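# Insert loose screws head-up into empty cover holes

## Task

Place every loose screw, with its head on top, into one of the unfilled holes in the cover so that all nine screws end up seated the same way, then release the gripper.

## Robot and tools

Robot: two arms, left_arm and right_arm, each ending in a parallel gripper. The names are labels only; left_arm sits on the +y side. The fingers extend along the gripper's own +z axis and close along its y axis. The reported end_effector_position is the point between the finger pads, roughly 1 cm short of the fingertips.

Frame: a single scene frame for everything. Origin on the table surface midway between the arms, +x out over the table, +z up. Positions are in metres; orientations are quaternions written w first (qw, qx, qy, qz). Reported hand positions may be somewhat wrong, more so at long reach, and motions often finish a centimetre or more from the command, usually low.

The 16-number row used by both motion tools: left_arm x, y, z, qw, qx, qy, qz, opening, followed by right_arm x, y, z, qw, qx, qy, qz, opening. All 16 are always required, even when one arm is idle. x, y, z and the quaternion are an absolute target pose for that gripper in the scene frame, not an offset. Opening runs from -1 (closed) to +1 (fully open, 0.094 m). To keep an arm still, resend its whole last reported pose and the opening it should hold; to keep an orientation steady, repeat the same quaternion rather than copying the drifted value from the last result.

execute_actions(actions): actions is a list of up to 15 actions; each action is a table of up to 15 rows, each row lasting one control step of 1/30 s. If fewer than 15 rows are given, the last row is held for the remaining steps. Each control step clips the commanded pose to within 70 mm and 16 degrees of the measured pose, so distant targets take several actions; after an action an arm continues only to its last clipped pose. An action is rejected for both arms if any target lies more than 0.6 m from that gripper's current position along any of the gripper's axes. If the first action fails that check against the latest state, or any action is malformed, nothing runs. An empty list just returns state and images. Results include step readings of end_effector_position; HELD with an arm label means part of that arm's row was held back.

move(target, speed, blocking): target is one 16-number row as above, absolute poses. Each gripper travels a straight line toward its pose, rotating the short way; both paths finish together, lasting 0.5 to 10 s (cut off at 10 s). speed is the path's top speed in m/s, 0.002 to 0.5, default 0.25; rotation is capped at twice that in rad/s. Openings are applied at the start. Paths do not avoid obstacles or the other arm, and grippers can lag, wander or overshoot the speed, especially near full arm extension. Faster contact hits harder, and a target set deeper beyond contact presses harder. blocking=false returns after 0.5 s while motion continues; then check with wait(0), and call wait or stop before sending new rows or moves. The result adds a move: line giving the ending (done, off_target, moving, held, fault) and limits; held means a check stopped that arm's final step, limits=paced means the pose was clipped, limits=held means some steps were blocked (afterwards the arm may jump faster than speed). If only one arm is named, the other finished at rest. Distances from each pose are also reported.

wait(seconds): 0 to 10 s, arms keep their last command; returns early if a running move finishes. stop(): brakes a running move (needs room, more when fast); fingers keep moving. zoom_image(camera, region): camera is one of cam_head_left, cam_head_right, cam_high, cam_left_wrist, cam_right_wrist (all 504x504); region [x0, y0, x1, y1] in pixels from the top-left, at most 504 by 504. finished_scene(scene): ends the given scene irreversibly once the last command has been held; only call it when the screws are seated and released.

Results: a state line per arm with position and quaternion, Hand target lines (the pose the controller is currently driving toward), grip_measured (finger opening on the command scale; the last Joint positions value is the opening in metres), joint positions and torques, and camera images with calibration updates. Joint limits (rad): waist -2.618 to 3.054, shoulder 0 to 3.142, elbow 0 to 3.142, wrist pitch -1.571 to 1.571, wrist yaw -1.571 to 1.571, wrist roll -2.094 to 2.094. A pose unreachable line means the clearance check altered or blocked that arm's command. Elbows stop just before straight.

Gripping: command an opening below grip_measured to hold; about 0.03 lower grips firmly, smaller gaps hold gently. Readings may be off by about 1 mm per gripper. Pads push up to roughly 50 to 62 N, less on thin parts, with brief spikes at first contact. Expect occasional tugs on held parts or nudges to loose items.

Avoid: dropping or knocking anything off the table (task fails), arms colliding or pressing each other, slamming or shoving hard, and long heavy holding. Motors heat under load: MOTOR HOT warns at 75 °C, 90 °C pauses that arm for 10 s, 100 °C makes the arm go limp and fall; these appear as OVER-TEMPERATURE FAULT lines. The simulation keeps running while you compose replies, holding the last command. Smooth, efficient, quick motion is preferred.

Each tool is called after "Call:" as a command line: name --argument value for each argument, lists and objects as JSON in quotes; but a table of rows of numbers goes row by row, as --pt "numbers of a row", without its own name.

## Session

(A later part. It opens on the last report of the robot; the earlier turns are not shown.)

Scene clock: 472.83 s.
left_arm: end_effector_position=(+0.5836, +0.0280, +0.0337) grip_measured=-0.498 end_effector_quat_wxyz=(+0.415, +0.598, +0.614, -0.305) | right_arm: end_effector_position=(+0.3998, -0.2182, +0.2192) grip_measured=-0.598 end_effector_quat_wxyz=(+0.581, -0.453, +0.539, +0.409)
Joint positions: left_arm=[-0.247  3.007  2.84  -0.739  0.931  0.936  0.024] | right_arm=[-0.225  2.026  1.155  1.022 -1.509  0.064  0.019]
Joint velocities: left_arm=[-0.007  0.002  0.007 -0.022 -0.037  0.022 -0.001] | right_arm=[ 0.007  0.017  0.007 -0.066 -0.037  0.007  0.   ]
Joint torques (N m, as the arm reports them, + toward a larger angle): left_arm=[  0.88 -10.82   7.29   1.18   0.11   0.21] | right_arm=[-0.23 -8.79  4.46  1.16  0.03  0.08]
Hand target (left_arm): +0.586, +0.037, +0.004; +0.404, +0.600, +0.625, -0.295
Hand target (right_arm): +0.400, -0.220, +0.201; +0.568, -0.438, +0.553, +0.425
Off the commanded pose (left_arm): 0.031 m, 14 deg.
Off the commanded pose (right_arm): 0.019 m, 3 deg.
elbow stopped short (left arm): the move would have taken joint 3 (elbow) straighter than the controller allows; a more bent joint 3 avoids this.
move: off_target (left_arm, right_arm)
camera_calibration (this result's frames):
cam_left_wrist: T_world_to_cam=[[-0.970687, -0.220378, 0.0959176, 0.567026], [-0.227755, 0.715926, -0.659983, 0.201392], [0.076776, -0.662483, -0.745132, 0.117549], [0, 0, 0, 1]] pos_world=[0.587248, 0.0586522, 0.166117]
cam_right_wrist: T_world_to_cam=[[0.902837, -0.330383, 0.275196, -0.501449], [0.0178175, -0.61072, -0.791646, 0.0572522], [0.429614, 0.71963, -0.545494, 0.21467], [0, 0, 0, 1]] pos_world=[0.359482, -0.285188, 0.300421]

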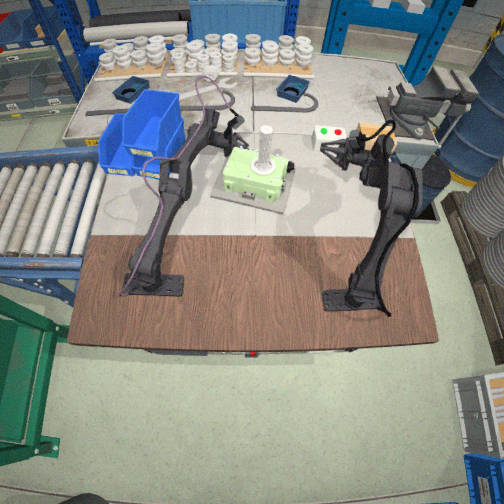

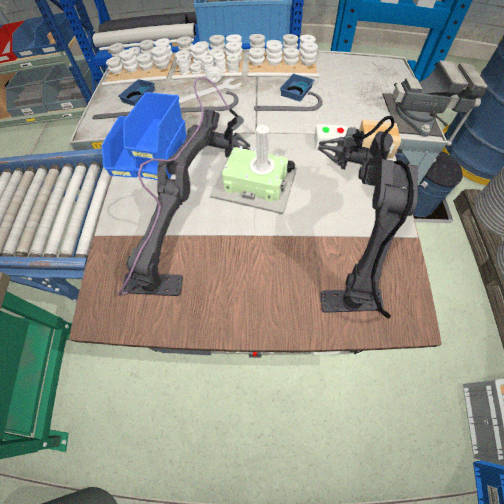

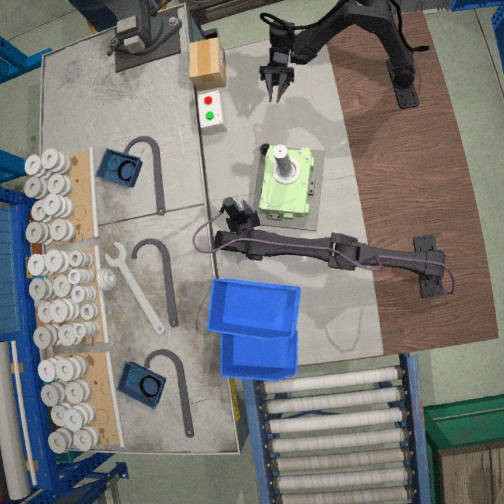

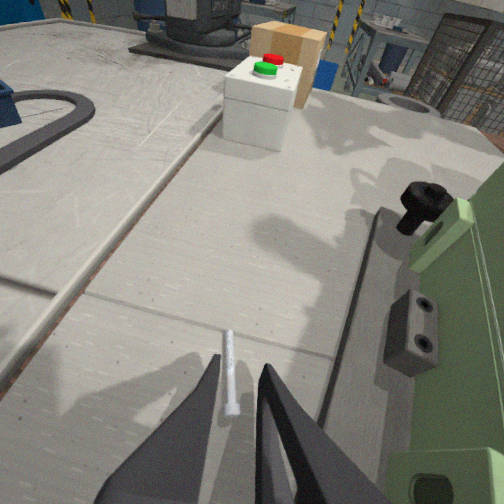

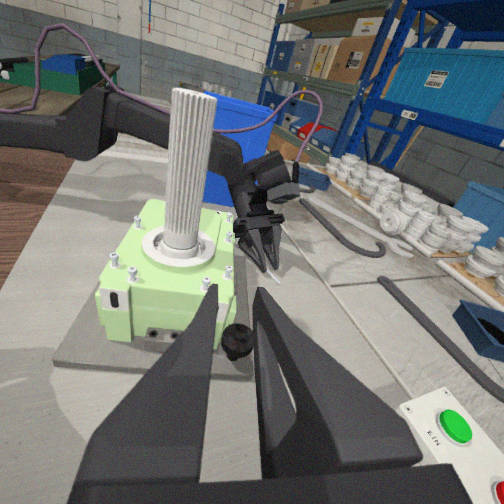

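Call:
move --target '[0.575,0.1,0.06,0.483,0.483,0.629,-0.371,-0.5,0.4,-0.22,0.2,0.568,-0.438,0.553,0.425,-0.6]' --speed 0.05

Call:
move --target '[0.575,0.1,0.01,0.483,0.483,0.629,-0.371,-0.5,0.4,-0.22,0.2,0.568,-0.438,0.553,0.425,-0.6]' --speed 0.03

Call:
move --target '[0.586,0.05,0.01,0.483,0.483,0.629,-0.371,-0.5,0.4,-0.22,0.2,0.568,-0.438,0.553,0.425,-0.6]' --speed 0.03

Call:
zoom_image --camera "cam_right_wrist" --region '[200,180,340,300]'

Scene clock: 476.47 s.
left_arm: end_effector_position=(+0.5753, +0.0954, +0.0456) grip_measured=-0.498 end_effector_quat_wxyz=(+0.476, +0.484, +0.636, -0.367) | right_arm: end_effector_position=(+0.3998, -0.2182, +0.2193) grip_measured=-0.598 end_effector_quat_wxyz=(+0.581, -0.453, +0.538, +0.409)
Joint positions: left_arm=[-0.12   2.636  1.947  0.05   1.085  0.574  0.024] | right_arm=[-0.225  2.026  1.155  1.023 -1.509  0.065  0.019]
Joint velocities: left_arm=[ 0.002  0.002 -0.007  0.051 -0.051  0.022 -0.   ] | right_arm=[ 0.012 -0.022 -0.002  0.022  0.022  0.007 -0.   ]
Joint torques (N m, as the arm reports them, + toward a larger angle): left_arm=[  0.93 -15.41   4.47   1.54   0.59  -0.1 ] | right_arm=[-0.22 -8.76  4.46  1.18  0.04  0.06]
Hand target (left_arm): +0.575, +0.100, +0.059; +0.483, +0.483, +0.630, -0.371
Hand target (right_arm): +0.399, -0.220, +0.201; +0.568, -0.438, +0.553, +0.425
Off the commanded pose (left_arm): 0.015 m, 1 deg.
Off the commanded pose (right_arm): 0.019 m, 3 deg.
move: off_target (left_arm, right_arm)
camera_calibration (this result's frames):
cam_left_wrist: T_world_to_cam=[[-0.913548, -0.325433, 0.243975, 0.543088], [-0.385598, 0.502126, -0.77407, 0.275535], [0.129402, -0.801226, -0.584202, 0.147302], [0, 0, 0, 1]] pos_world=[0.583321, 0.156408, 0.166837]
cam_right_wrist: T_world_to_cam=[[0.902964, -0.330036, 0.275196, -0.501369], [0.018058, -0.610704, -0.791653, 0.0572396], [0.429337, 0.719803, -0.545484, 0.21488], [0, 0, 0, 1]] pos_world=[0.359429, -0.285185, 0.300502]

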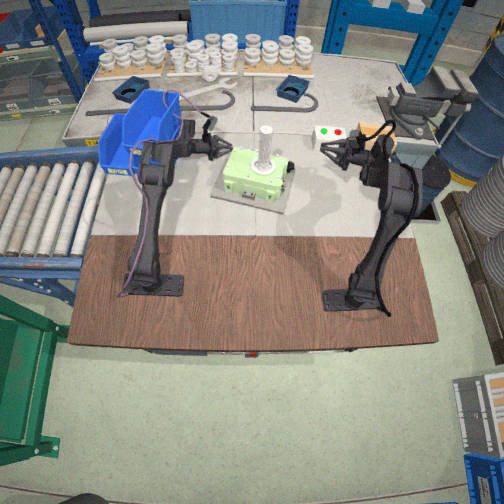

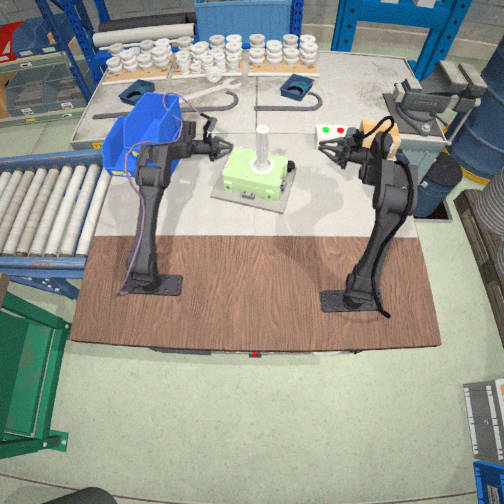

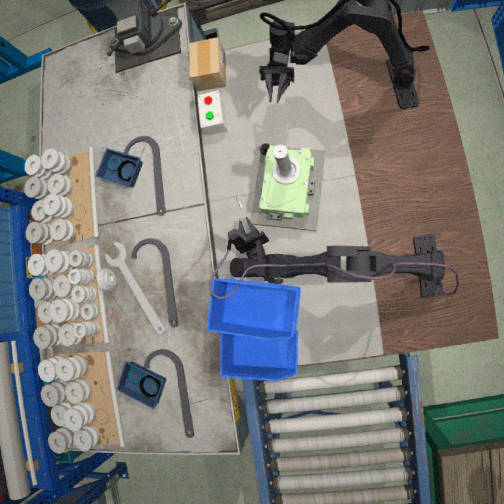

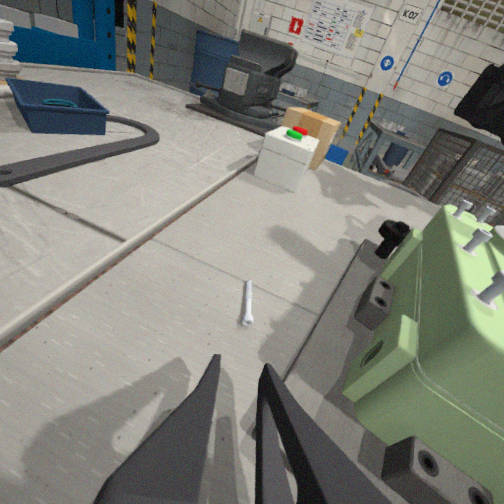

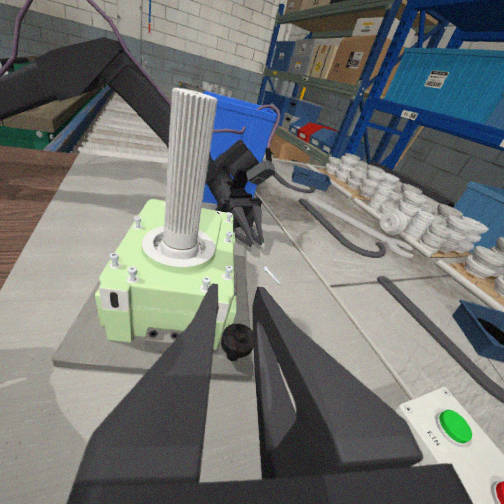

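Scene clock: 477.90 s.
left_arm: end_effector_position=(+0.5801, +0.0948, +0.0339) grip_measured=-0.499 end_effector_quat_wxyz=(+0.500, +0.493, +0.613, -0.362) | right_arm: end_effector_position=(+0.3997, -0.2182, +0.2194) grip_measured=-0.598 end_effector_quat_wxyz=(+0.581, -0.453, +0.538, +0.409)
Joint positions: left_arm=[-0.117  2.687  1.947  0.18   1.106  0.563  0.024] | right_arm=[-0.225  2.026  1.155  1.024 -1.509  0.066  0.019]
Joint velocities: left_arm=[ 0.007  0.012 -0.007  0.037 -0.007  0.051  0.   ] | right_arm=[-0.022 -0.012 -0.017 -0.007 -0.081 -0.11   0.001]
Joint torques (N m, as the arm reports them, + toward a larger angle): left_arm=[  0.63 -11.44   4.22   1.41   0.31  -0.02] | right_arm=[-0.22 -8.76  4.41  1.17  0.04  0.05]
Hand target (left_arm): +0.575, +0.100, +0.010; +0.483, +0.483, +0.629, -0.371
Hand target (right_arm): +0.399, -0.220, +0.201; +0.568, -0.438, +0.553, +0.425
Off the commanded pose (left_arm): 0.025 m, 3 deg.
Off the commanded pose (right_arm): 0.019 m, 3 deg.
move: off_target (left_arm, right_arm)
camera_calibration (this result's frames):
cam_left_wrist: T_world_to_cam=[[-0.931546, -0.30907, 0.191567, 0.56075], [-0.327883, 0.486195, -0.810004, 0.237804], [0.15721, -0.817368, -0.554252, 0.123785], [0, 0, 0, 1]] pos_world=[0.580876, 0.15887, 0.153809]
cam_right_wrist: T_world_to_cam=[[0.902757, -0.329998, 0.275918, -0.501449], [0.0186566, -0.610804, -0.791562, 0.0570332], [0.429746, 0.719736, -0.545251, 0.214705], [0, 0, 0, 1]] pos_world=[0.359354, -0.285172, 0.300573]

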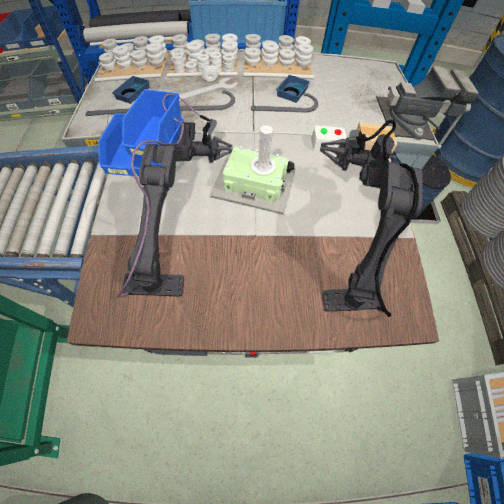

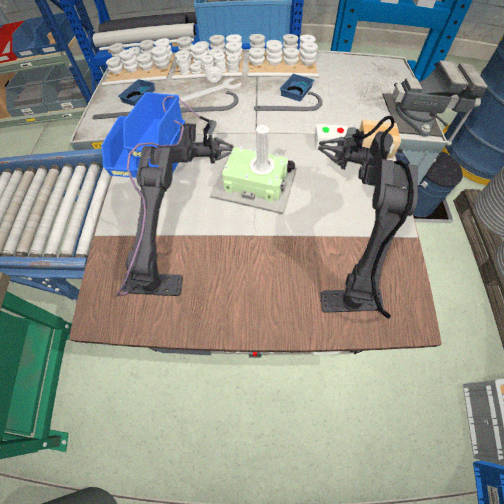

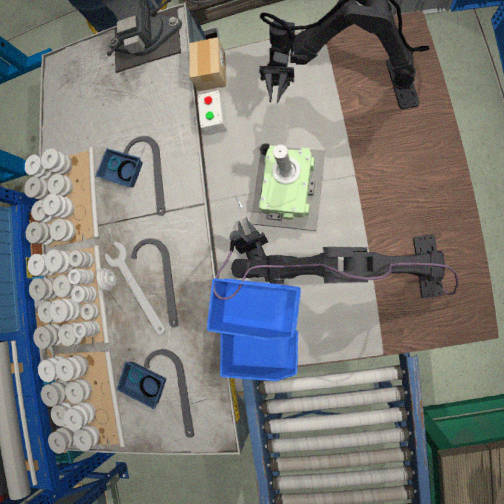

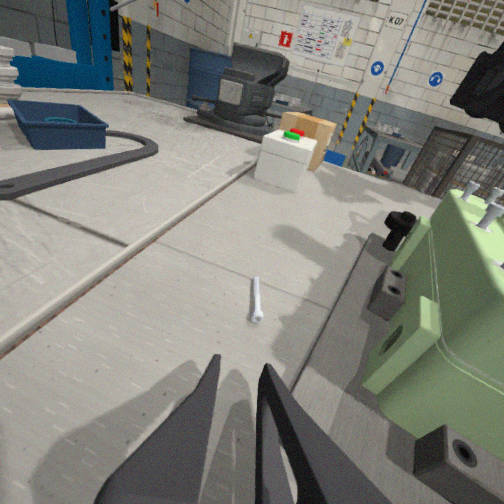

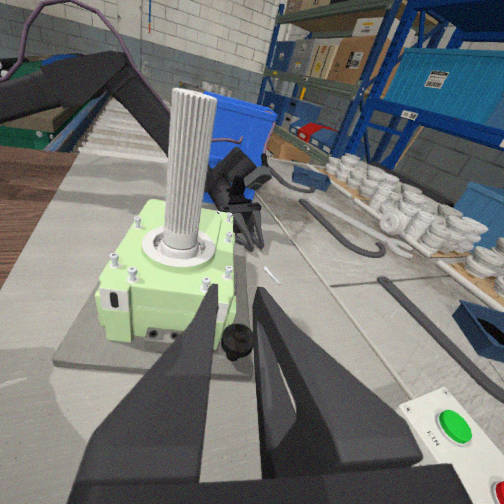

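Scene clock: 479.87 s.
left_arm: end_effector_position=(+0.5950, +0.0702, +0.0345) grip_measured=-0.499 end_effector_quat_wxyz=(+0.508, +0.481, +0.619, -0.358) | right_arm: end_effector_position=(+0.3997, -0.2182, +0.2195) grip_measured=-0.598 end_effector_quat_wxyz=(+0.581, -0.453, +0.538, +0.408)
Joint positions: left_arm=[-0.16   2.747  2.044  0.228  1.047  0.466  0.024] | right_arm=[-0.225  2.026  1.155  1.025 -1.509  0.066  0.019]
Joint velocities: left_arm=[ 0.002  0.022  0.017  0.037 -0.022  0.007 -0.002] | right_arm=[-0.002  0.002  0.002 -0.007 -0.022 -0.051 -0.   ]
Joint torques (N m, as the arm reports them, + toward a larger angle): left_arm=[ -3.17 -11.04   6.68   1.28   0.1   -0.02] | right_arm=[-0.22 -8.76  4.43  1.17  0.04  0.07]
Hand target (left_arm): +0.584, +0.051, +0.011; +0.483, +0.483, +0.629, -0.371
Hand target (right_arm): +0.399, -0.220, +0.201; +0.568, -0.438, +0.553, +0.425
Off the commanded pose (left_arm): 0.033 m, 3 deg.
Off the commanded pose (right_arm): 0.020 m, 3 deg.
move: off_target (left_arm, right_arm)
camera_calibration (this result's frames):
cam_left_wrist: T_world_to_cam=[[-0.921593, -0.334942, 0.196166, 0.562706], [-0.343278, 0.467398, -0.814677, 0.265802], [0.181182, -0.81814, -0.545729, 0.0871962], [0, 0, 0, 1]] pos_world=[0.594032, 0.135577, 0.153744]
cam_right_wrist: T_world_to_cam=[[0.902654, -0.32998, 0.276278, -0.501491], [0.018959, -0.610846, -0.791523, 0.0569447], [0.42995, 0.719709, -0.545126, 0.214626], [0, 0, 0, 1]] pos_world=[0.359314, -0.285166, 0.300622]

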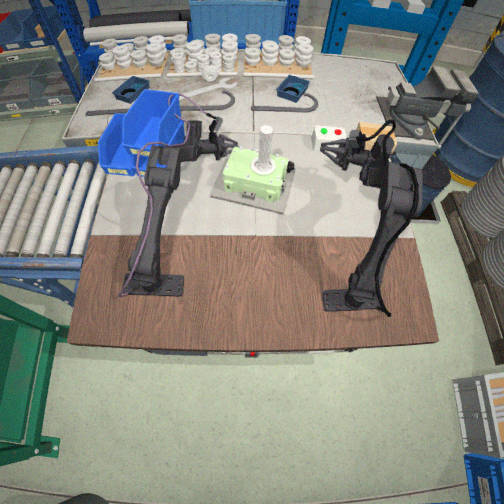

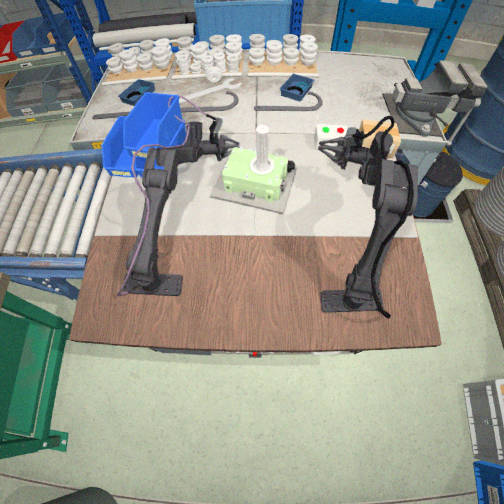

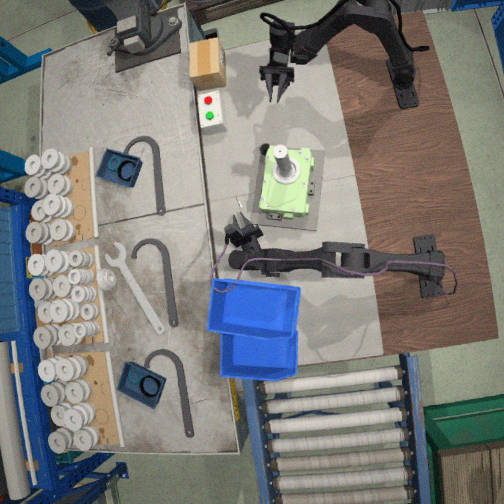

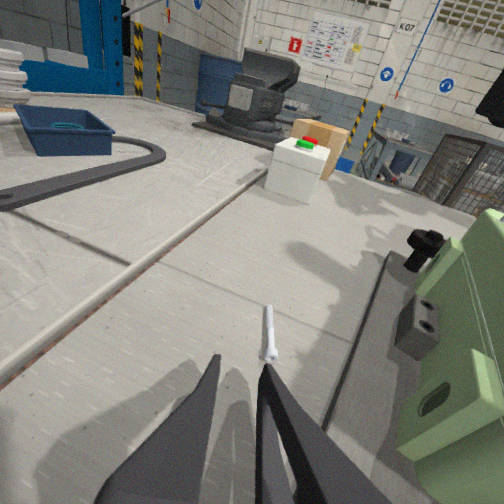

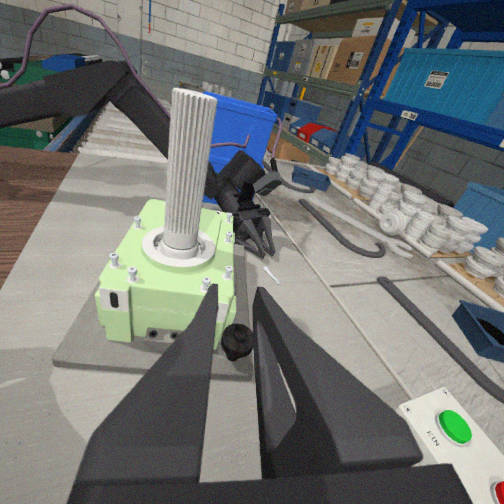

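Region (200, 180, 340, 300) of cam_right_wrist's 504x504 image, scaled by 3.600, with more detail than that image has; it fills the top 432 rows of this view, and the rest is white.

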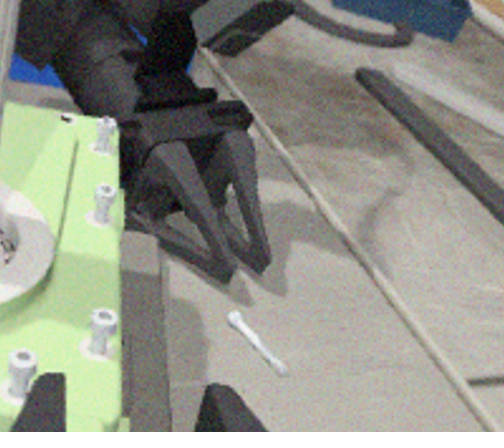

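Call:
move --target '[0.59,0.06,0.09,0.335,0.552,0.719,-0.258,-1,0.4,-0.22,0.2,0.568,-0.438,0.553,0.425,-0.6]' --speed 0.06

Call:
move --target '[0.587,0.028,0.07,0.054,-0.118,0.899,-0.419,-1,0.4,-0.22,0.2,0.568,-0.438,0.553,0.425,-0.6]' --speed 0.2

Call:
move --target '[0.587,0.026,0.02,0.054,-0.118,0.899,-0.419,-1,0.4,-0.22,0.2,0.568,-0.438,0.553,0.425,-0.6]' --speed 0.03

Call:
zoom_image --camera "cam_right_wrist" --region '[200,180,340,300]'

Scene clock: 484.43 s.
left_arm: end_effector_position=(+0.5909, +0.0664, +0.0769) grip_measured=-0.984 end_effector_quat_wxyz=(+0.359, +0.530, +0.726, -0.250) | right_arm: end_effector_position=(+0.3997, -0.2182, +0.2195) grip_measured=-0.598 end_effector_quat_wxyz=(+0.581, -0.453, +0.538, +0.408)
Joint positions: left_arm=[-0.226  2.86   2.83  -0.933  0.721  0.783  0.001] | right_arm=[-0.225  2.026  1.155  1.026 -1.509  0.067  0.019]
Joint velocities: left_arm=[ 0.012 -0.017 -0.002 -0.037  0.007 -0.037 -0.   ] | right_arm=[-0.007  0.012 -0.002 -0.007 -0.022  0.051 -0.   ]
Joint torques (N m, as the arm reports them, + toward a larger angle): left_arm=[ -0.97 -14.79   7.94   1.09   0.34   0.01] | right_arm=[-0.25 -8.78  4.45  1.16  0.04  0.06]
Hand target (left_arm): +0.589, +0.060, +0.090; +0.367, +0.537, +0.719, -0.246
Hand target (right_arm): +0.399, -0.220, +0.201; +0.568, -0.438, +0.553, +0.425
Off the commanded pose (left_arm): 0.015 m, 4 deg.
Off the commanded pose (right_arm): 0.020 m, 3 deg.
elbow stopped short (left arm): the move would have taken joint 3 (elbow) straighter than the controller allows; a more bent joint 3 avoids this.
move: off_target (left_arm, right_arm)
camera_calibration (this result's frames):
cam_left_wrist: T_world_to_cam=[[-0.87377, -0.453989, 0.174413, 0.530658], [-0.475153, 0.720413, -0.505207, 0.338051], [0.103709, -0.524308, -0.84519, 0.157204], [0, 0, 0, 1]] pos_world=[0.607996, 0.0798001, 0.211099]
cam_right_wrist: T_world_to_cam=[[0.902653, -0.329986, 0.276273, -0.501499], [0.0189718, -0.61081, -0.79155, 0.0570033], [0.42995, 0.719737, -0.545089, 0.21466], [0, 0, 0, 1]] pos_world=[0.359305, -0.285168, 0.30068]

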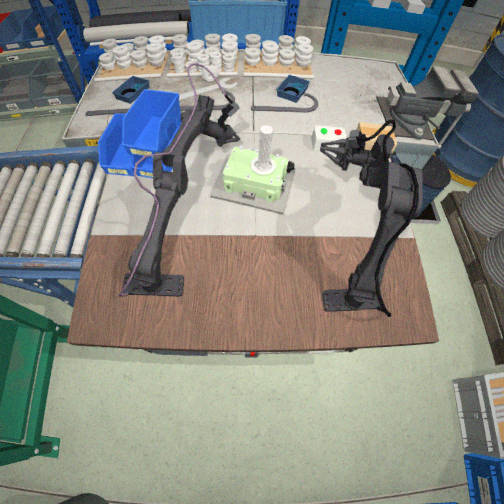

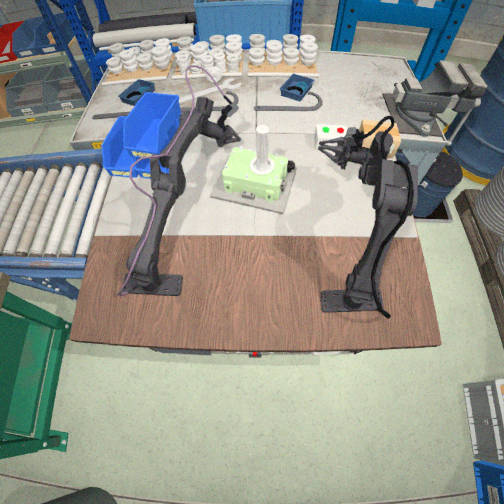

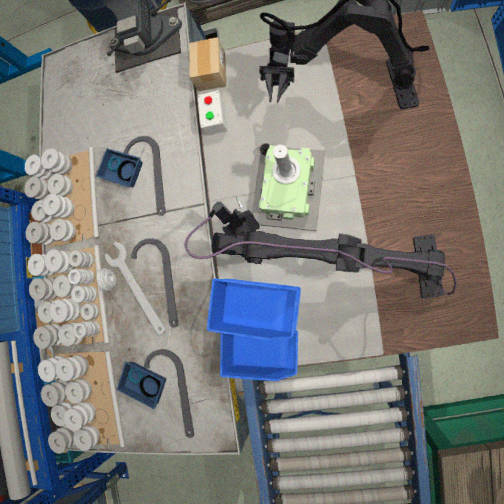

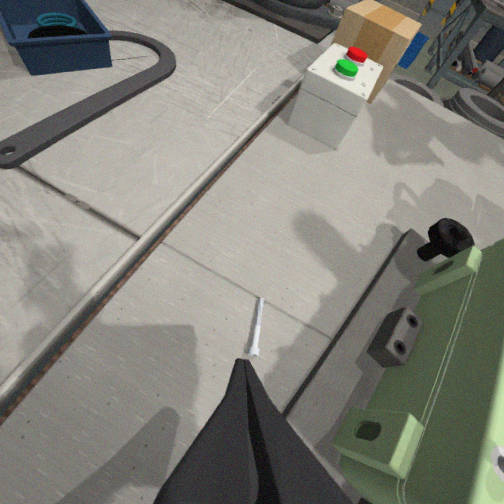

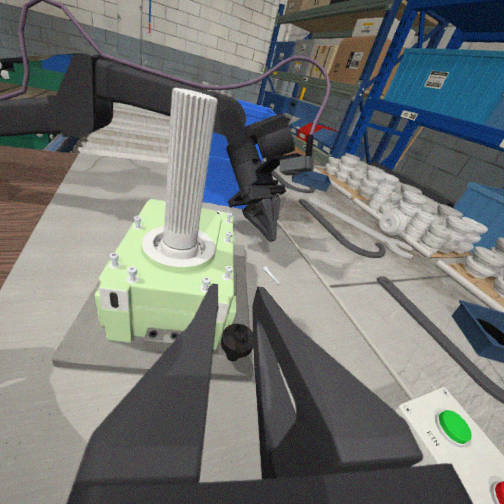

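Scene clock: 488.80 s.
left_arm: end_effector_position=(+0.5839, +0.0358, +0.0607) grip_measured=-0.984 end_effector_quat_wxyz=(+0.070, -0.136, +0.892, -0.426) | right_arm: end_effector_position=(+0.3997, -0.2182, +0.2196) grip_measured=-0.598 end_effector_quat_wxyz=(+0.581, -0.454, +0.538, +0.408)
Joint positions: left_arm=[-0.281  2.89   2.83  -0.89   0.691 -0.832  0.001] | right_arm=[-0.225  2.026  1.155  1.026 -1.509  0.067  0.019]
Joint velocities: left_arm=[-0.012  0.002 -0.012 -0.022  0.066 -0.037 -0.   ] | right_arm=[-0.007 -0.012 -0.022 -0.007 -0.007 -0.037  0.001]
Joint torques (N m, as the arm reports them, + toward a larger angle): left_arm=[ -0.94 -14.12   7.95   1.42   0.29  -0.03] | right_arm=[-0.24 -8.75  4.42  1.17  0.04  0.06]
Hand target (left_arm): +0.586, +0.028, +0.070; +0.082, -0.129, +0.889, -0.433
Hand target (right_arm): +0.399, -0.220, +0.201; +0.568, -0.438, +0.553, +0.425
Off the commanded pose (left_arm): 0.013 m, 3 deg.
Off the commanded pose (right_arm): 0.020 m, 3 deg.
elbow stopped short (left arm): the move would have taken joint 3 (elbow) straighter than the controller allows; a more bent joint 3 avoids this.
move: off_target (left_arm, right_arm)
camera_calibration (this result's frames):
cam_left_wrist: T_world_to_cam=[[0.416151, -0.509655, 0.753041, -0.272796], [-0.905738, -0.159148, 0.392824, 0.576934], [-0.0803599, -0.845531, -0.527844, 0.227904], [0, 0, 0, 1]] pos_world=[0.654389, 0.145487, 0.0990902]
cam_right_wrist: T_world_to_cam=[[0.902446, -0.329945, 0.276997, -0.501574], [0.019564, -0.610928, -0.791445, 0.0567675], [0.430358, 0.719655, -0.544874, 0.214468], [0, 0, 0, 1]] pos_world=[0.359235, -0.285154, 0.300721]

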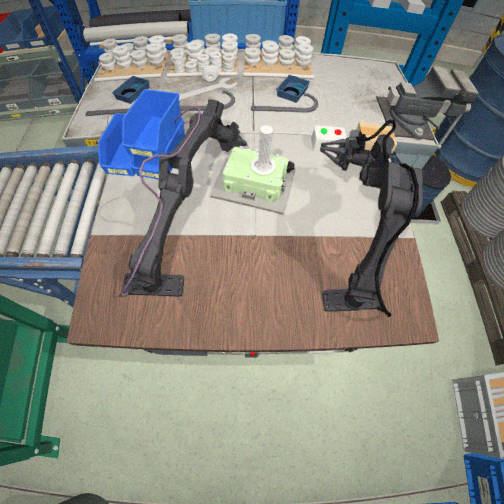

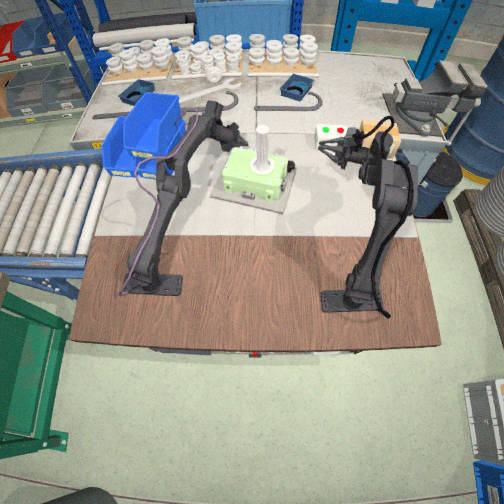

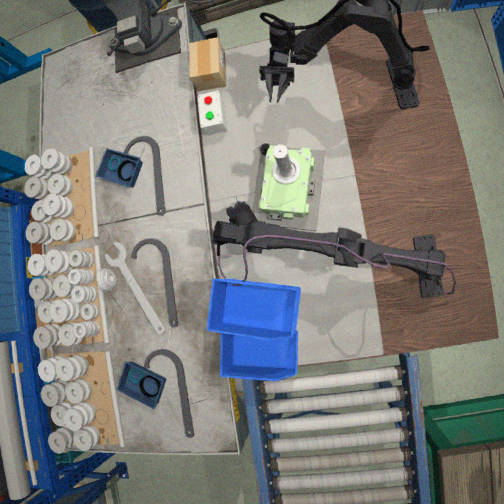

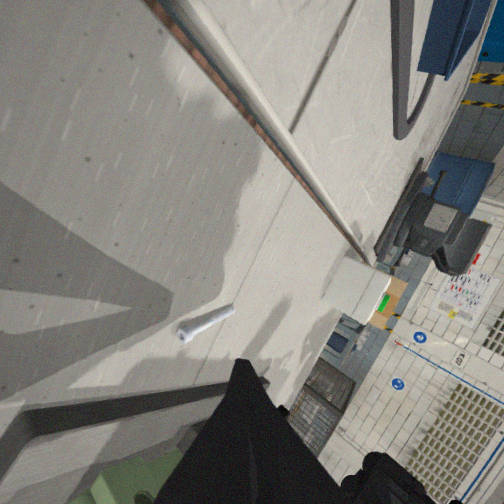

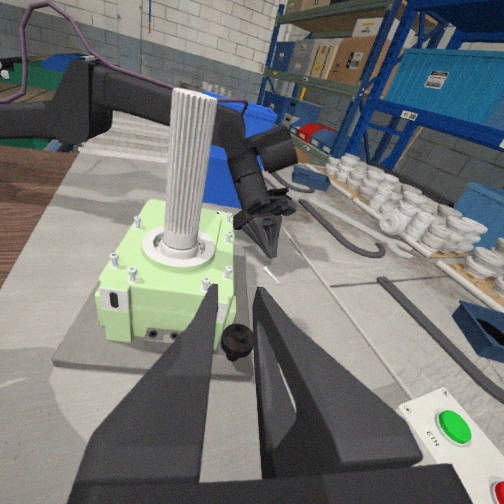

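Scene clock: 490.47 s.
left_arm: end_effector_position=(+0.5912, +0.0329, +0.0301) grip_measured=-0.984 end_effector_quat_wxyz=(+0.074, -0.133, +0.890, -0.430) | right_arm: end_effector_position=(+0.3997, -0.2182, +0.2196) grip_measured=-0.598 end_effector_quat_wxyz=(+0.582, -0.454, +0.538, +0.408)
Joint positions: left_arm=[-0.281  2.958  2.839 -0.818  0.695 -0.832  0.001] | right_arm=[-0.225  2.026  1.155  1.027 -1.509  0.067  0.019]
Joint velocities: left_arm=[ 0.002  0.007 -0.022 -0.081  0.007 -0.095  0.   ] | right_arm=[-0.007  0.022  0.007  0.037  0.037  0.022 -0.001]
Joint torques (N m, as the arm reports them, + toward a larger angle): left_arm=[ -1.09 -12.77   7.41   1.18   0.29   0.11] | right_arm=[-0.24 -8.77  4.41  1.16  0.04  0.05]
Hand target (left_arm): +0.586, +0.026, +0.020; +0.069, -0.124, +0.894, -0.426
Hand target (right_arm): +0.399, -0.220, +0.201; +0.568, -0.438, +0.553, +0.425
Off the commanded pose (left_arm): 0.013 m, 3 deg.
Off the commanded pose (right_arm): 0.020 m, 4 deg.
elbow stopped short (left arm): the move would have taken joint 3 (elbow) straighter than the controller allows; a more bent joint 3 avoids this.
move: off_target (left_arm, right_arm)
camera_calibration (this result's frames):
cam_left_wrist: T_world_to_cam=[[0.406784, -0.505355, 0.761015, -0.249199], [-0.910267, -0.153936, 0.384342, 0.597885], [-0.0770818, -0.84907, -0.522626, 0.207928], [0, 0, 0, 1]] pos_world=[0.661632, 0.142647, 0.0685211]
cam_right_wrist: T_world_to_cam=[[0.902342, -0.329927, 0.277357, -0.501616], [0.0198664, -0.610969, -0.791405, 0.0566789], [0.430562, 0.719628, -0.544749, 0.214389], [0, 0, 0, 1]] pos_world=[0.359195, -0.285148, 0.300771]

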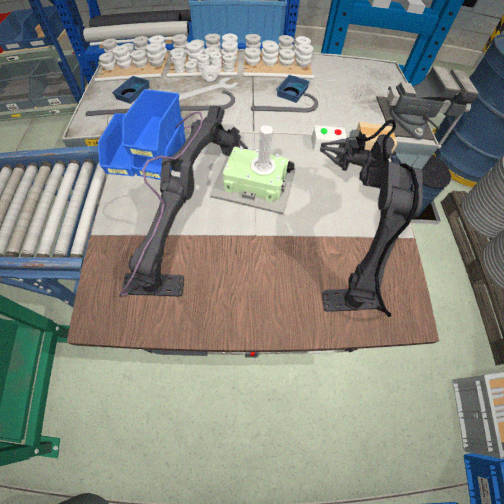

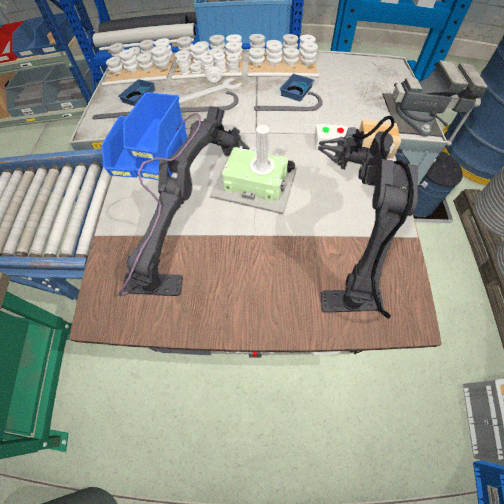

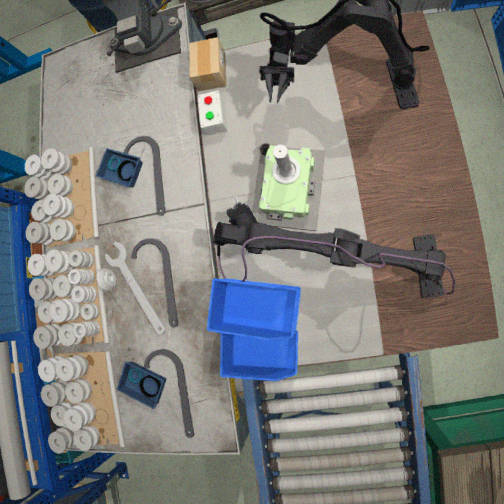

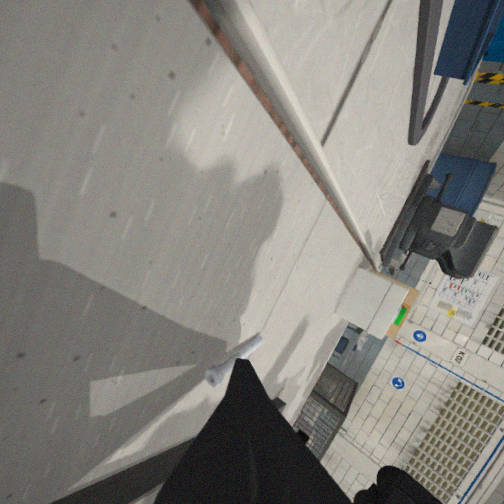

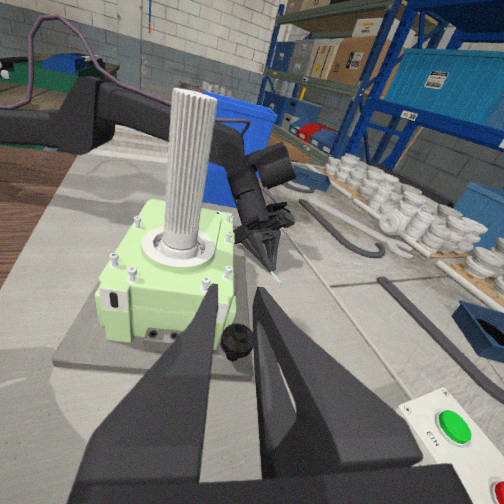

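Region (200, 180, 340, 300) of cam_right_wrist's 504x504 image, scaled by 3.600, with more detail than that image has; it fills the top 432 rows of this view, and the rest is white.

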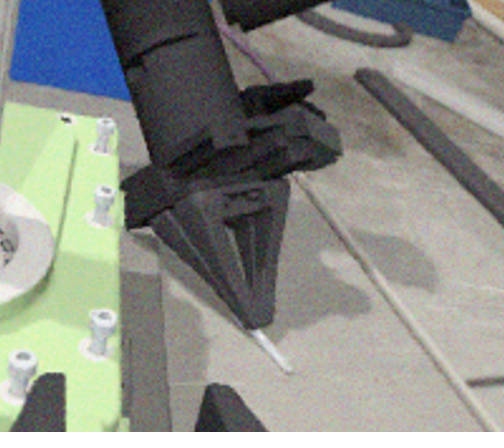

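Call:
move --target '[0.596,0.008,0.035,0.054,-0.118,0.899,-0.419,-1,0.4,-0.22,0.2,0.568,-0.438,0.553,0.425,-0.6]' --speed 0.03

Call:
move --target '[0.596,0.008,0.03,0.054,-0.118,0.899,-0.419,0.1,0.4,-0.22,0.2,0.568,-0.438,0.553,0.425,-0.6]' --speed 0.03

Call:
zoom_image --camera "cam_right_wrist" --region '[200,180,340,300]'

Scene clock: 491.97 s.
left_arm: end_effector_position=(+0.5938, +0.0146, +0.0356) grip_measured=-0.984 end_effector_quat_wxyz=(+0.086, -0.137, +0.885, -0.437) | right_arm: end_effector_position=(+0.3997, -0.2182, +0.2197) grip_measured=-0.598 end_effector_quat_wxyz=(+0.582, -0.454, +0.538, +0.408)
Joint positions: left_arm=[-0.311  2.958  2.839 -0.759  0.67  -0.887  0.001] | right_arm=[-0.225  2.026  1.155  1.027 -1.509  0.067  0.019]
Joint velocities: left_arm=[ 0.012  0.022  0.017 -0.007  0.081 -0.051 -0.001] | right_arm=[-0.007  0.007  0.002 -0.022  0.051 -0.037 -0.001]
Joint torques (N m, as the arm reports them, + toward a larger angle): left_arm=[ -0.82 -13.58   7.48   1.5    0.21  -0.05] | right_arm=[-0.24 -8.76  4.39  1.15  0.04  0.06]
Hand target (left_arm): +0.595, +0.008, +0.035; +0.093, -0.133, +0.884, -0.439
Hand target (right_arm): +0.399, -0.220, +0.201; +0.568, -0.438, +0.553, +0.425
Off the commanded pose (left_arm): 0.007 m, 5 deg.
Off the commanded pose (right_arm): 0.020 m, 4 deg.
elbow stopped short (left arm): the move would have taken joint 3 (elbow) straighter than the controller allows; a more bent joint 3 avoids this.
move: off_target (left_arm, right_arm)
camera_calibration (this result's frames):
cam_left_wrist: T_world_to_cam=[[0.398975, -0.48735, 0.77673, -0.259831], [-0.915579, -0.165229, 0.366626, 0.599251], [-0.0503369, -0.857432, -0.512129, 0.179254], [0, 0, 0, 1]] pos_world=[0.661351, 0.126083, 0.0739187]
cam_right_wrist: T_world_to_cam=[[0.902238, -0.329906, 0.277719, -0.501653], [0.0201625, -0.611028, -0.791352, 0.0565609], [0.430766, 0.719588, -0.544641, 0.214293], [0, 0, 0, 1]] pos_world=[0.35916, -0.285141, 0.300791]

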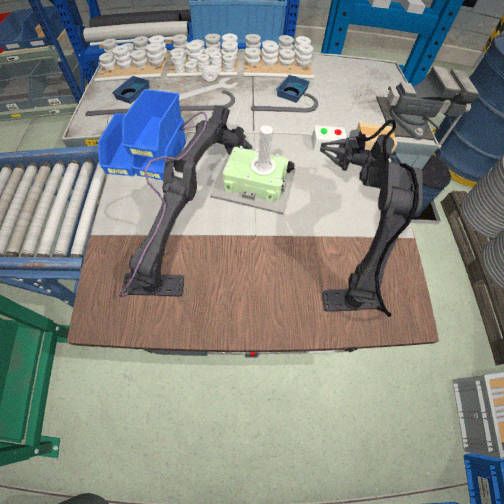

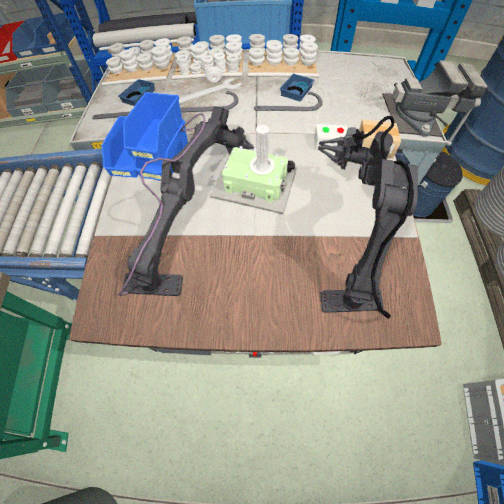

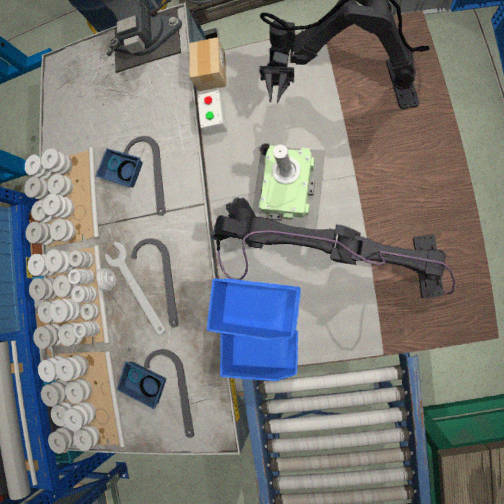

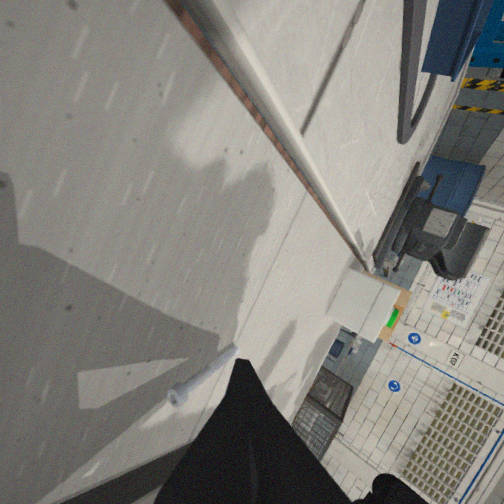

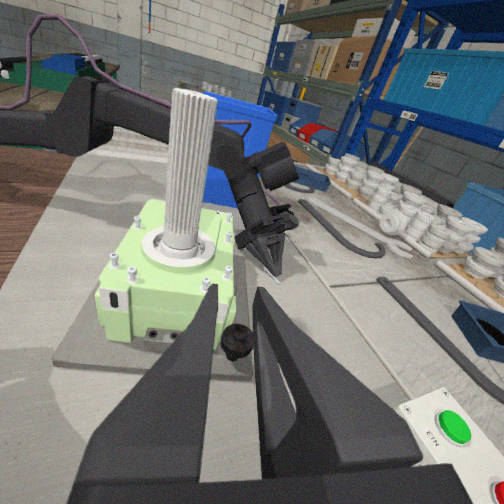

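Scene clock: 493.67 s.
left_arm: end_effector_position=(+0.5977, +0.0088, +0.0506) grip_measured=+0.098 end_effector_quat_wxyz=(+0.100, -0.122, +0.876, -0.455) | right_arm: end_effector_position=(+0.3997, -0.2182, +0.2197) grip_measured=-0.598 end_effector_quat_wxyz=(+0.582, -0.454, +0.538, +0.408)
Joint positions: left_arm=[-0.313  2.948  2.842 -0.72   0.691 -0.888  0.052] | right_arm=[-0.225  2.026  1.155  1.028 -1.509  0.067  0.019]
Joint velocities: left_arm=[-0.007 -0.007  0.002  0.007 -0.037  0.022 -0.001] | right_arm=[ 0.002 -0.017 -0.002  0.037  0.051  0.022  0.001]
Joint torques (N m, as the arm reports them, + toward a larger angle): left_arm=[ -0.69 -12.24   7.22   1.2   -0.05  -0.03] | right_arm=[-0.23 -8.75  4.41  1.15  0.04  0.04]
Hand target (left_arm): +0.595, +0.008, +0.030; +0.091, -0.133, +0.884, -0.438
Hand target (right_arm): +0.399, -0.220, +0.201; +0.568, -0.438, +0.553, +0.425
Off the commanded pose (left_arm): 0.021 m, 7 deg.
Off the commanded pose (right_arm): 0.020 m, 4 deg.
elbow stopped short (left arm): the move would have taken joint 3 (elbow) straighter than the controller allows; a more bent joint 3 avoids this.
move: off_target (left_arm, right_arm)
camera_calibration (this result's frames):
cam_left_wrist: T_world_to_cam=[[0.357399, -0.46723, 0.808679, -0.25281], [-0.933031, -0.140188, 0.331361, 0.608388], [-0.0414543, -0.872951, -0.486043, 0.175704], [0, 0, 0, 1]] pos_world=[0.665283, 0.120549, 0.0882464]
cam_right_wrist: T_world_to_cam=[[0.902238, -0.329909, 0.277716, -0.501657], [0.0201689, -0.61101, -0.791366, 0.0565902], [0.430766, 0.719602, -0.544623, 0.21431], [0, 0, 0, 1]] pos_world=[0.359155, -0.285142, 0.30082]

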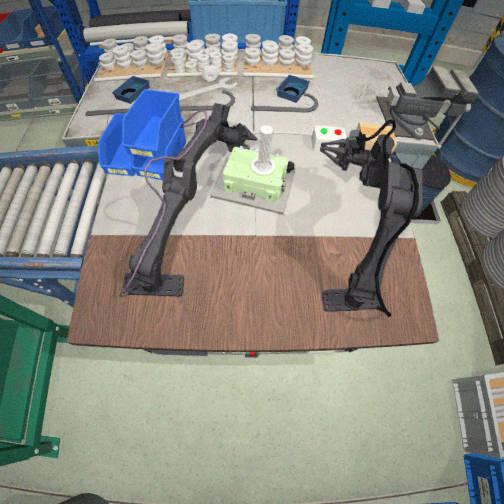

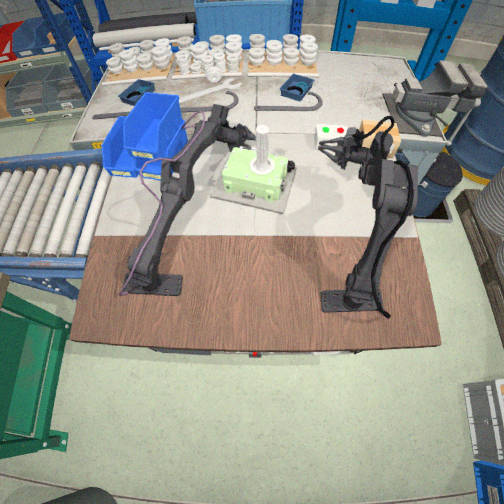

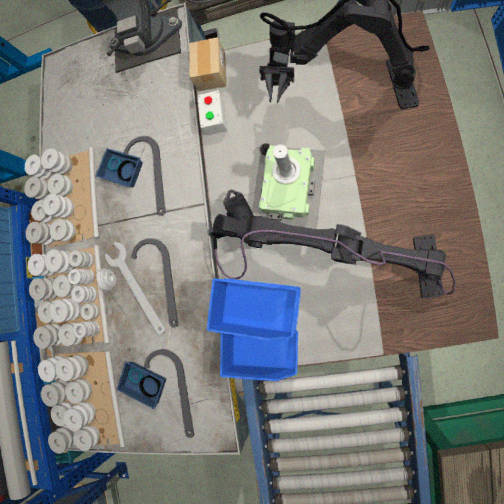

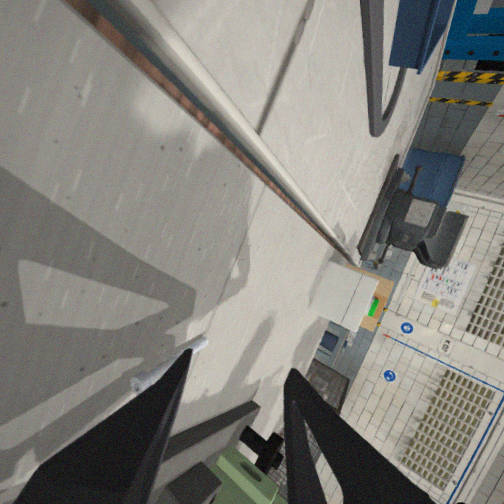

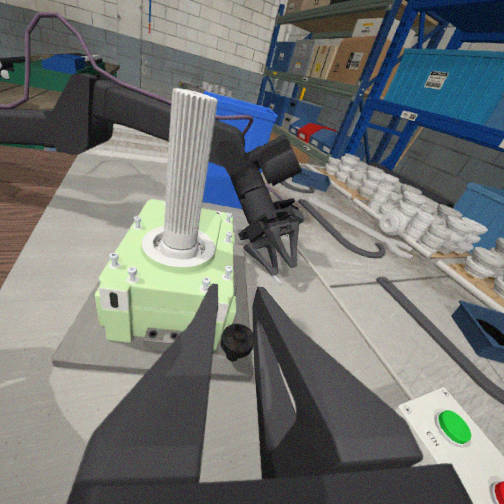

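Region (200, 180, 340, 300) of cam_right_wrist's 504x504 image, scaled by 3.600, with more detail than that image has; it fills the top 432 rows of this view, and the rest is white.

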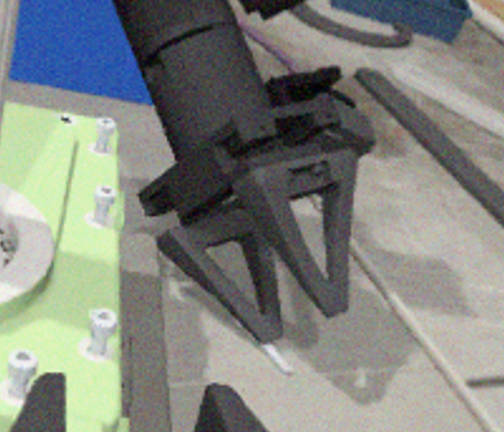

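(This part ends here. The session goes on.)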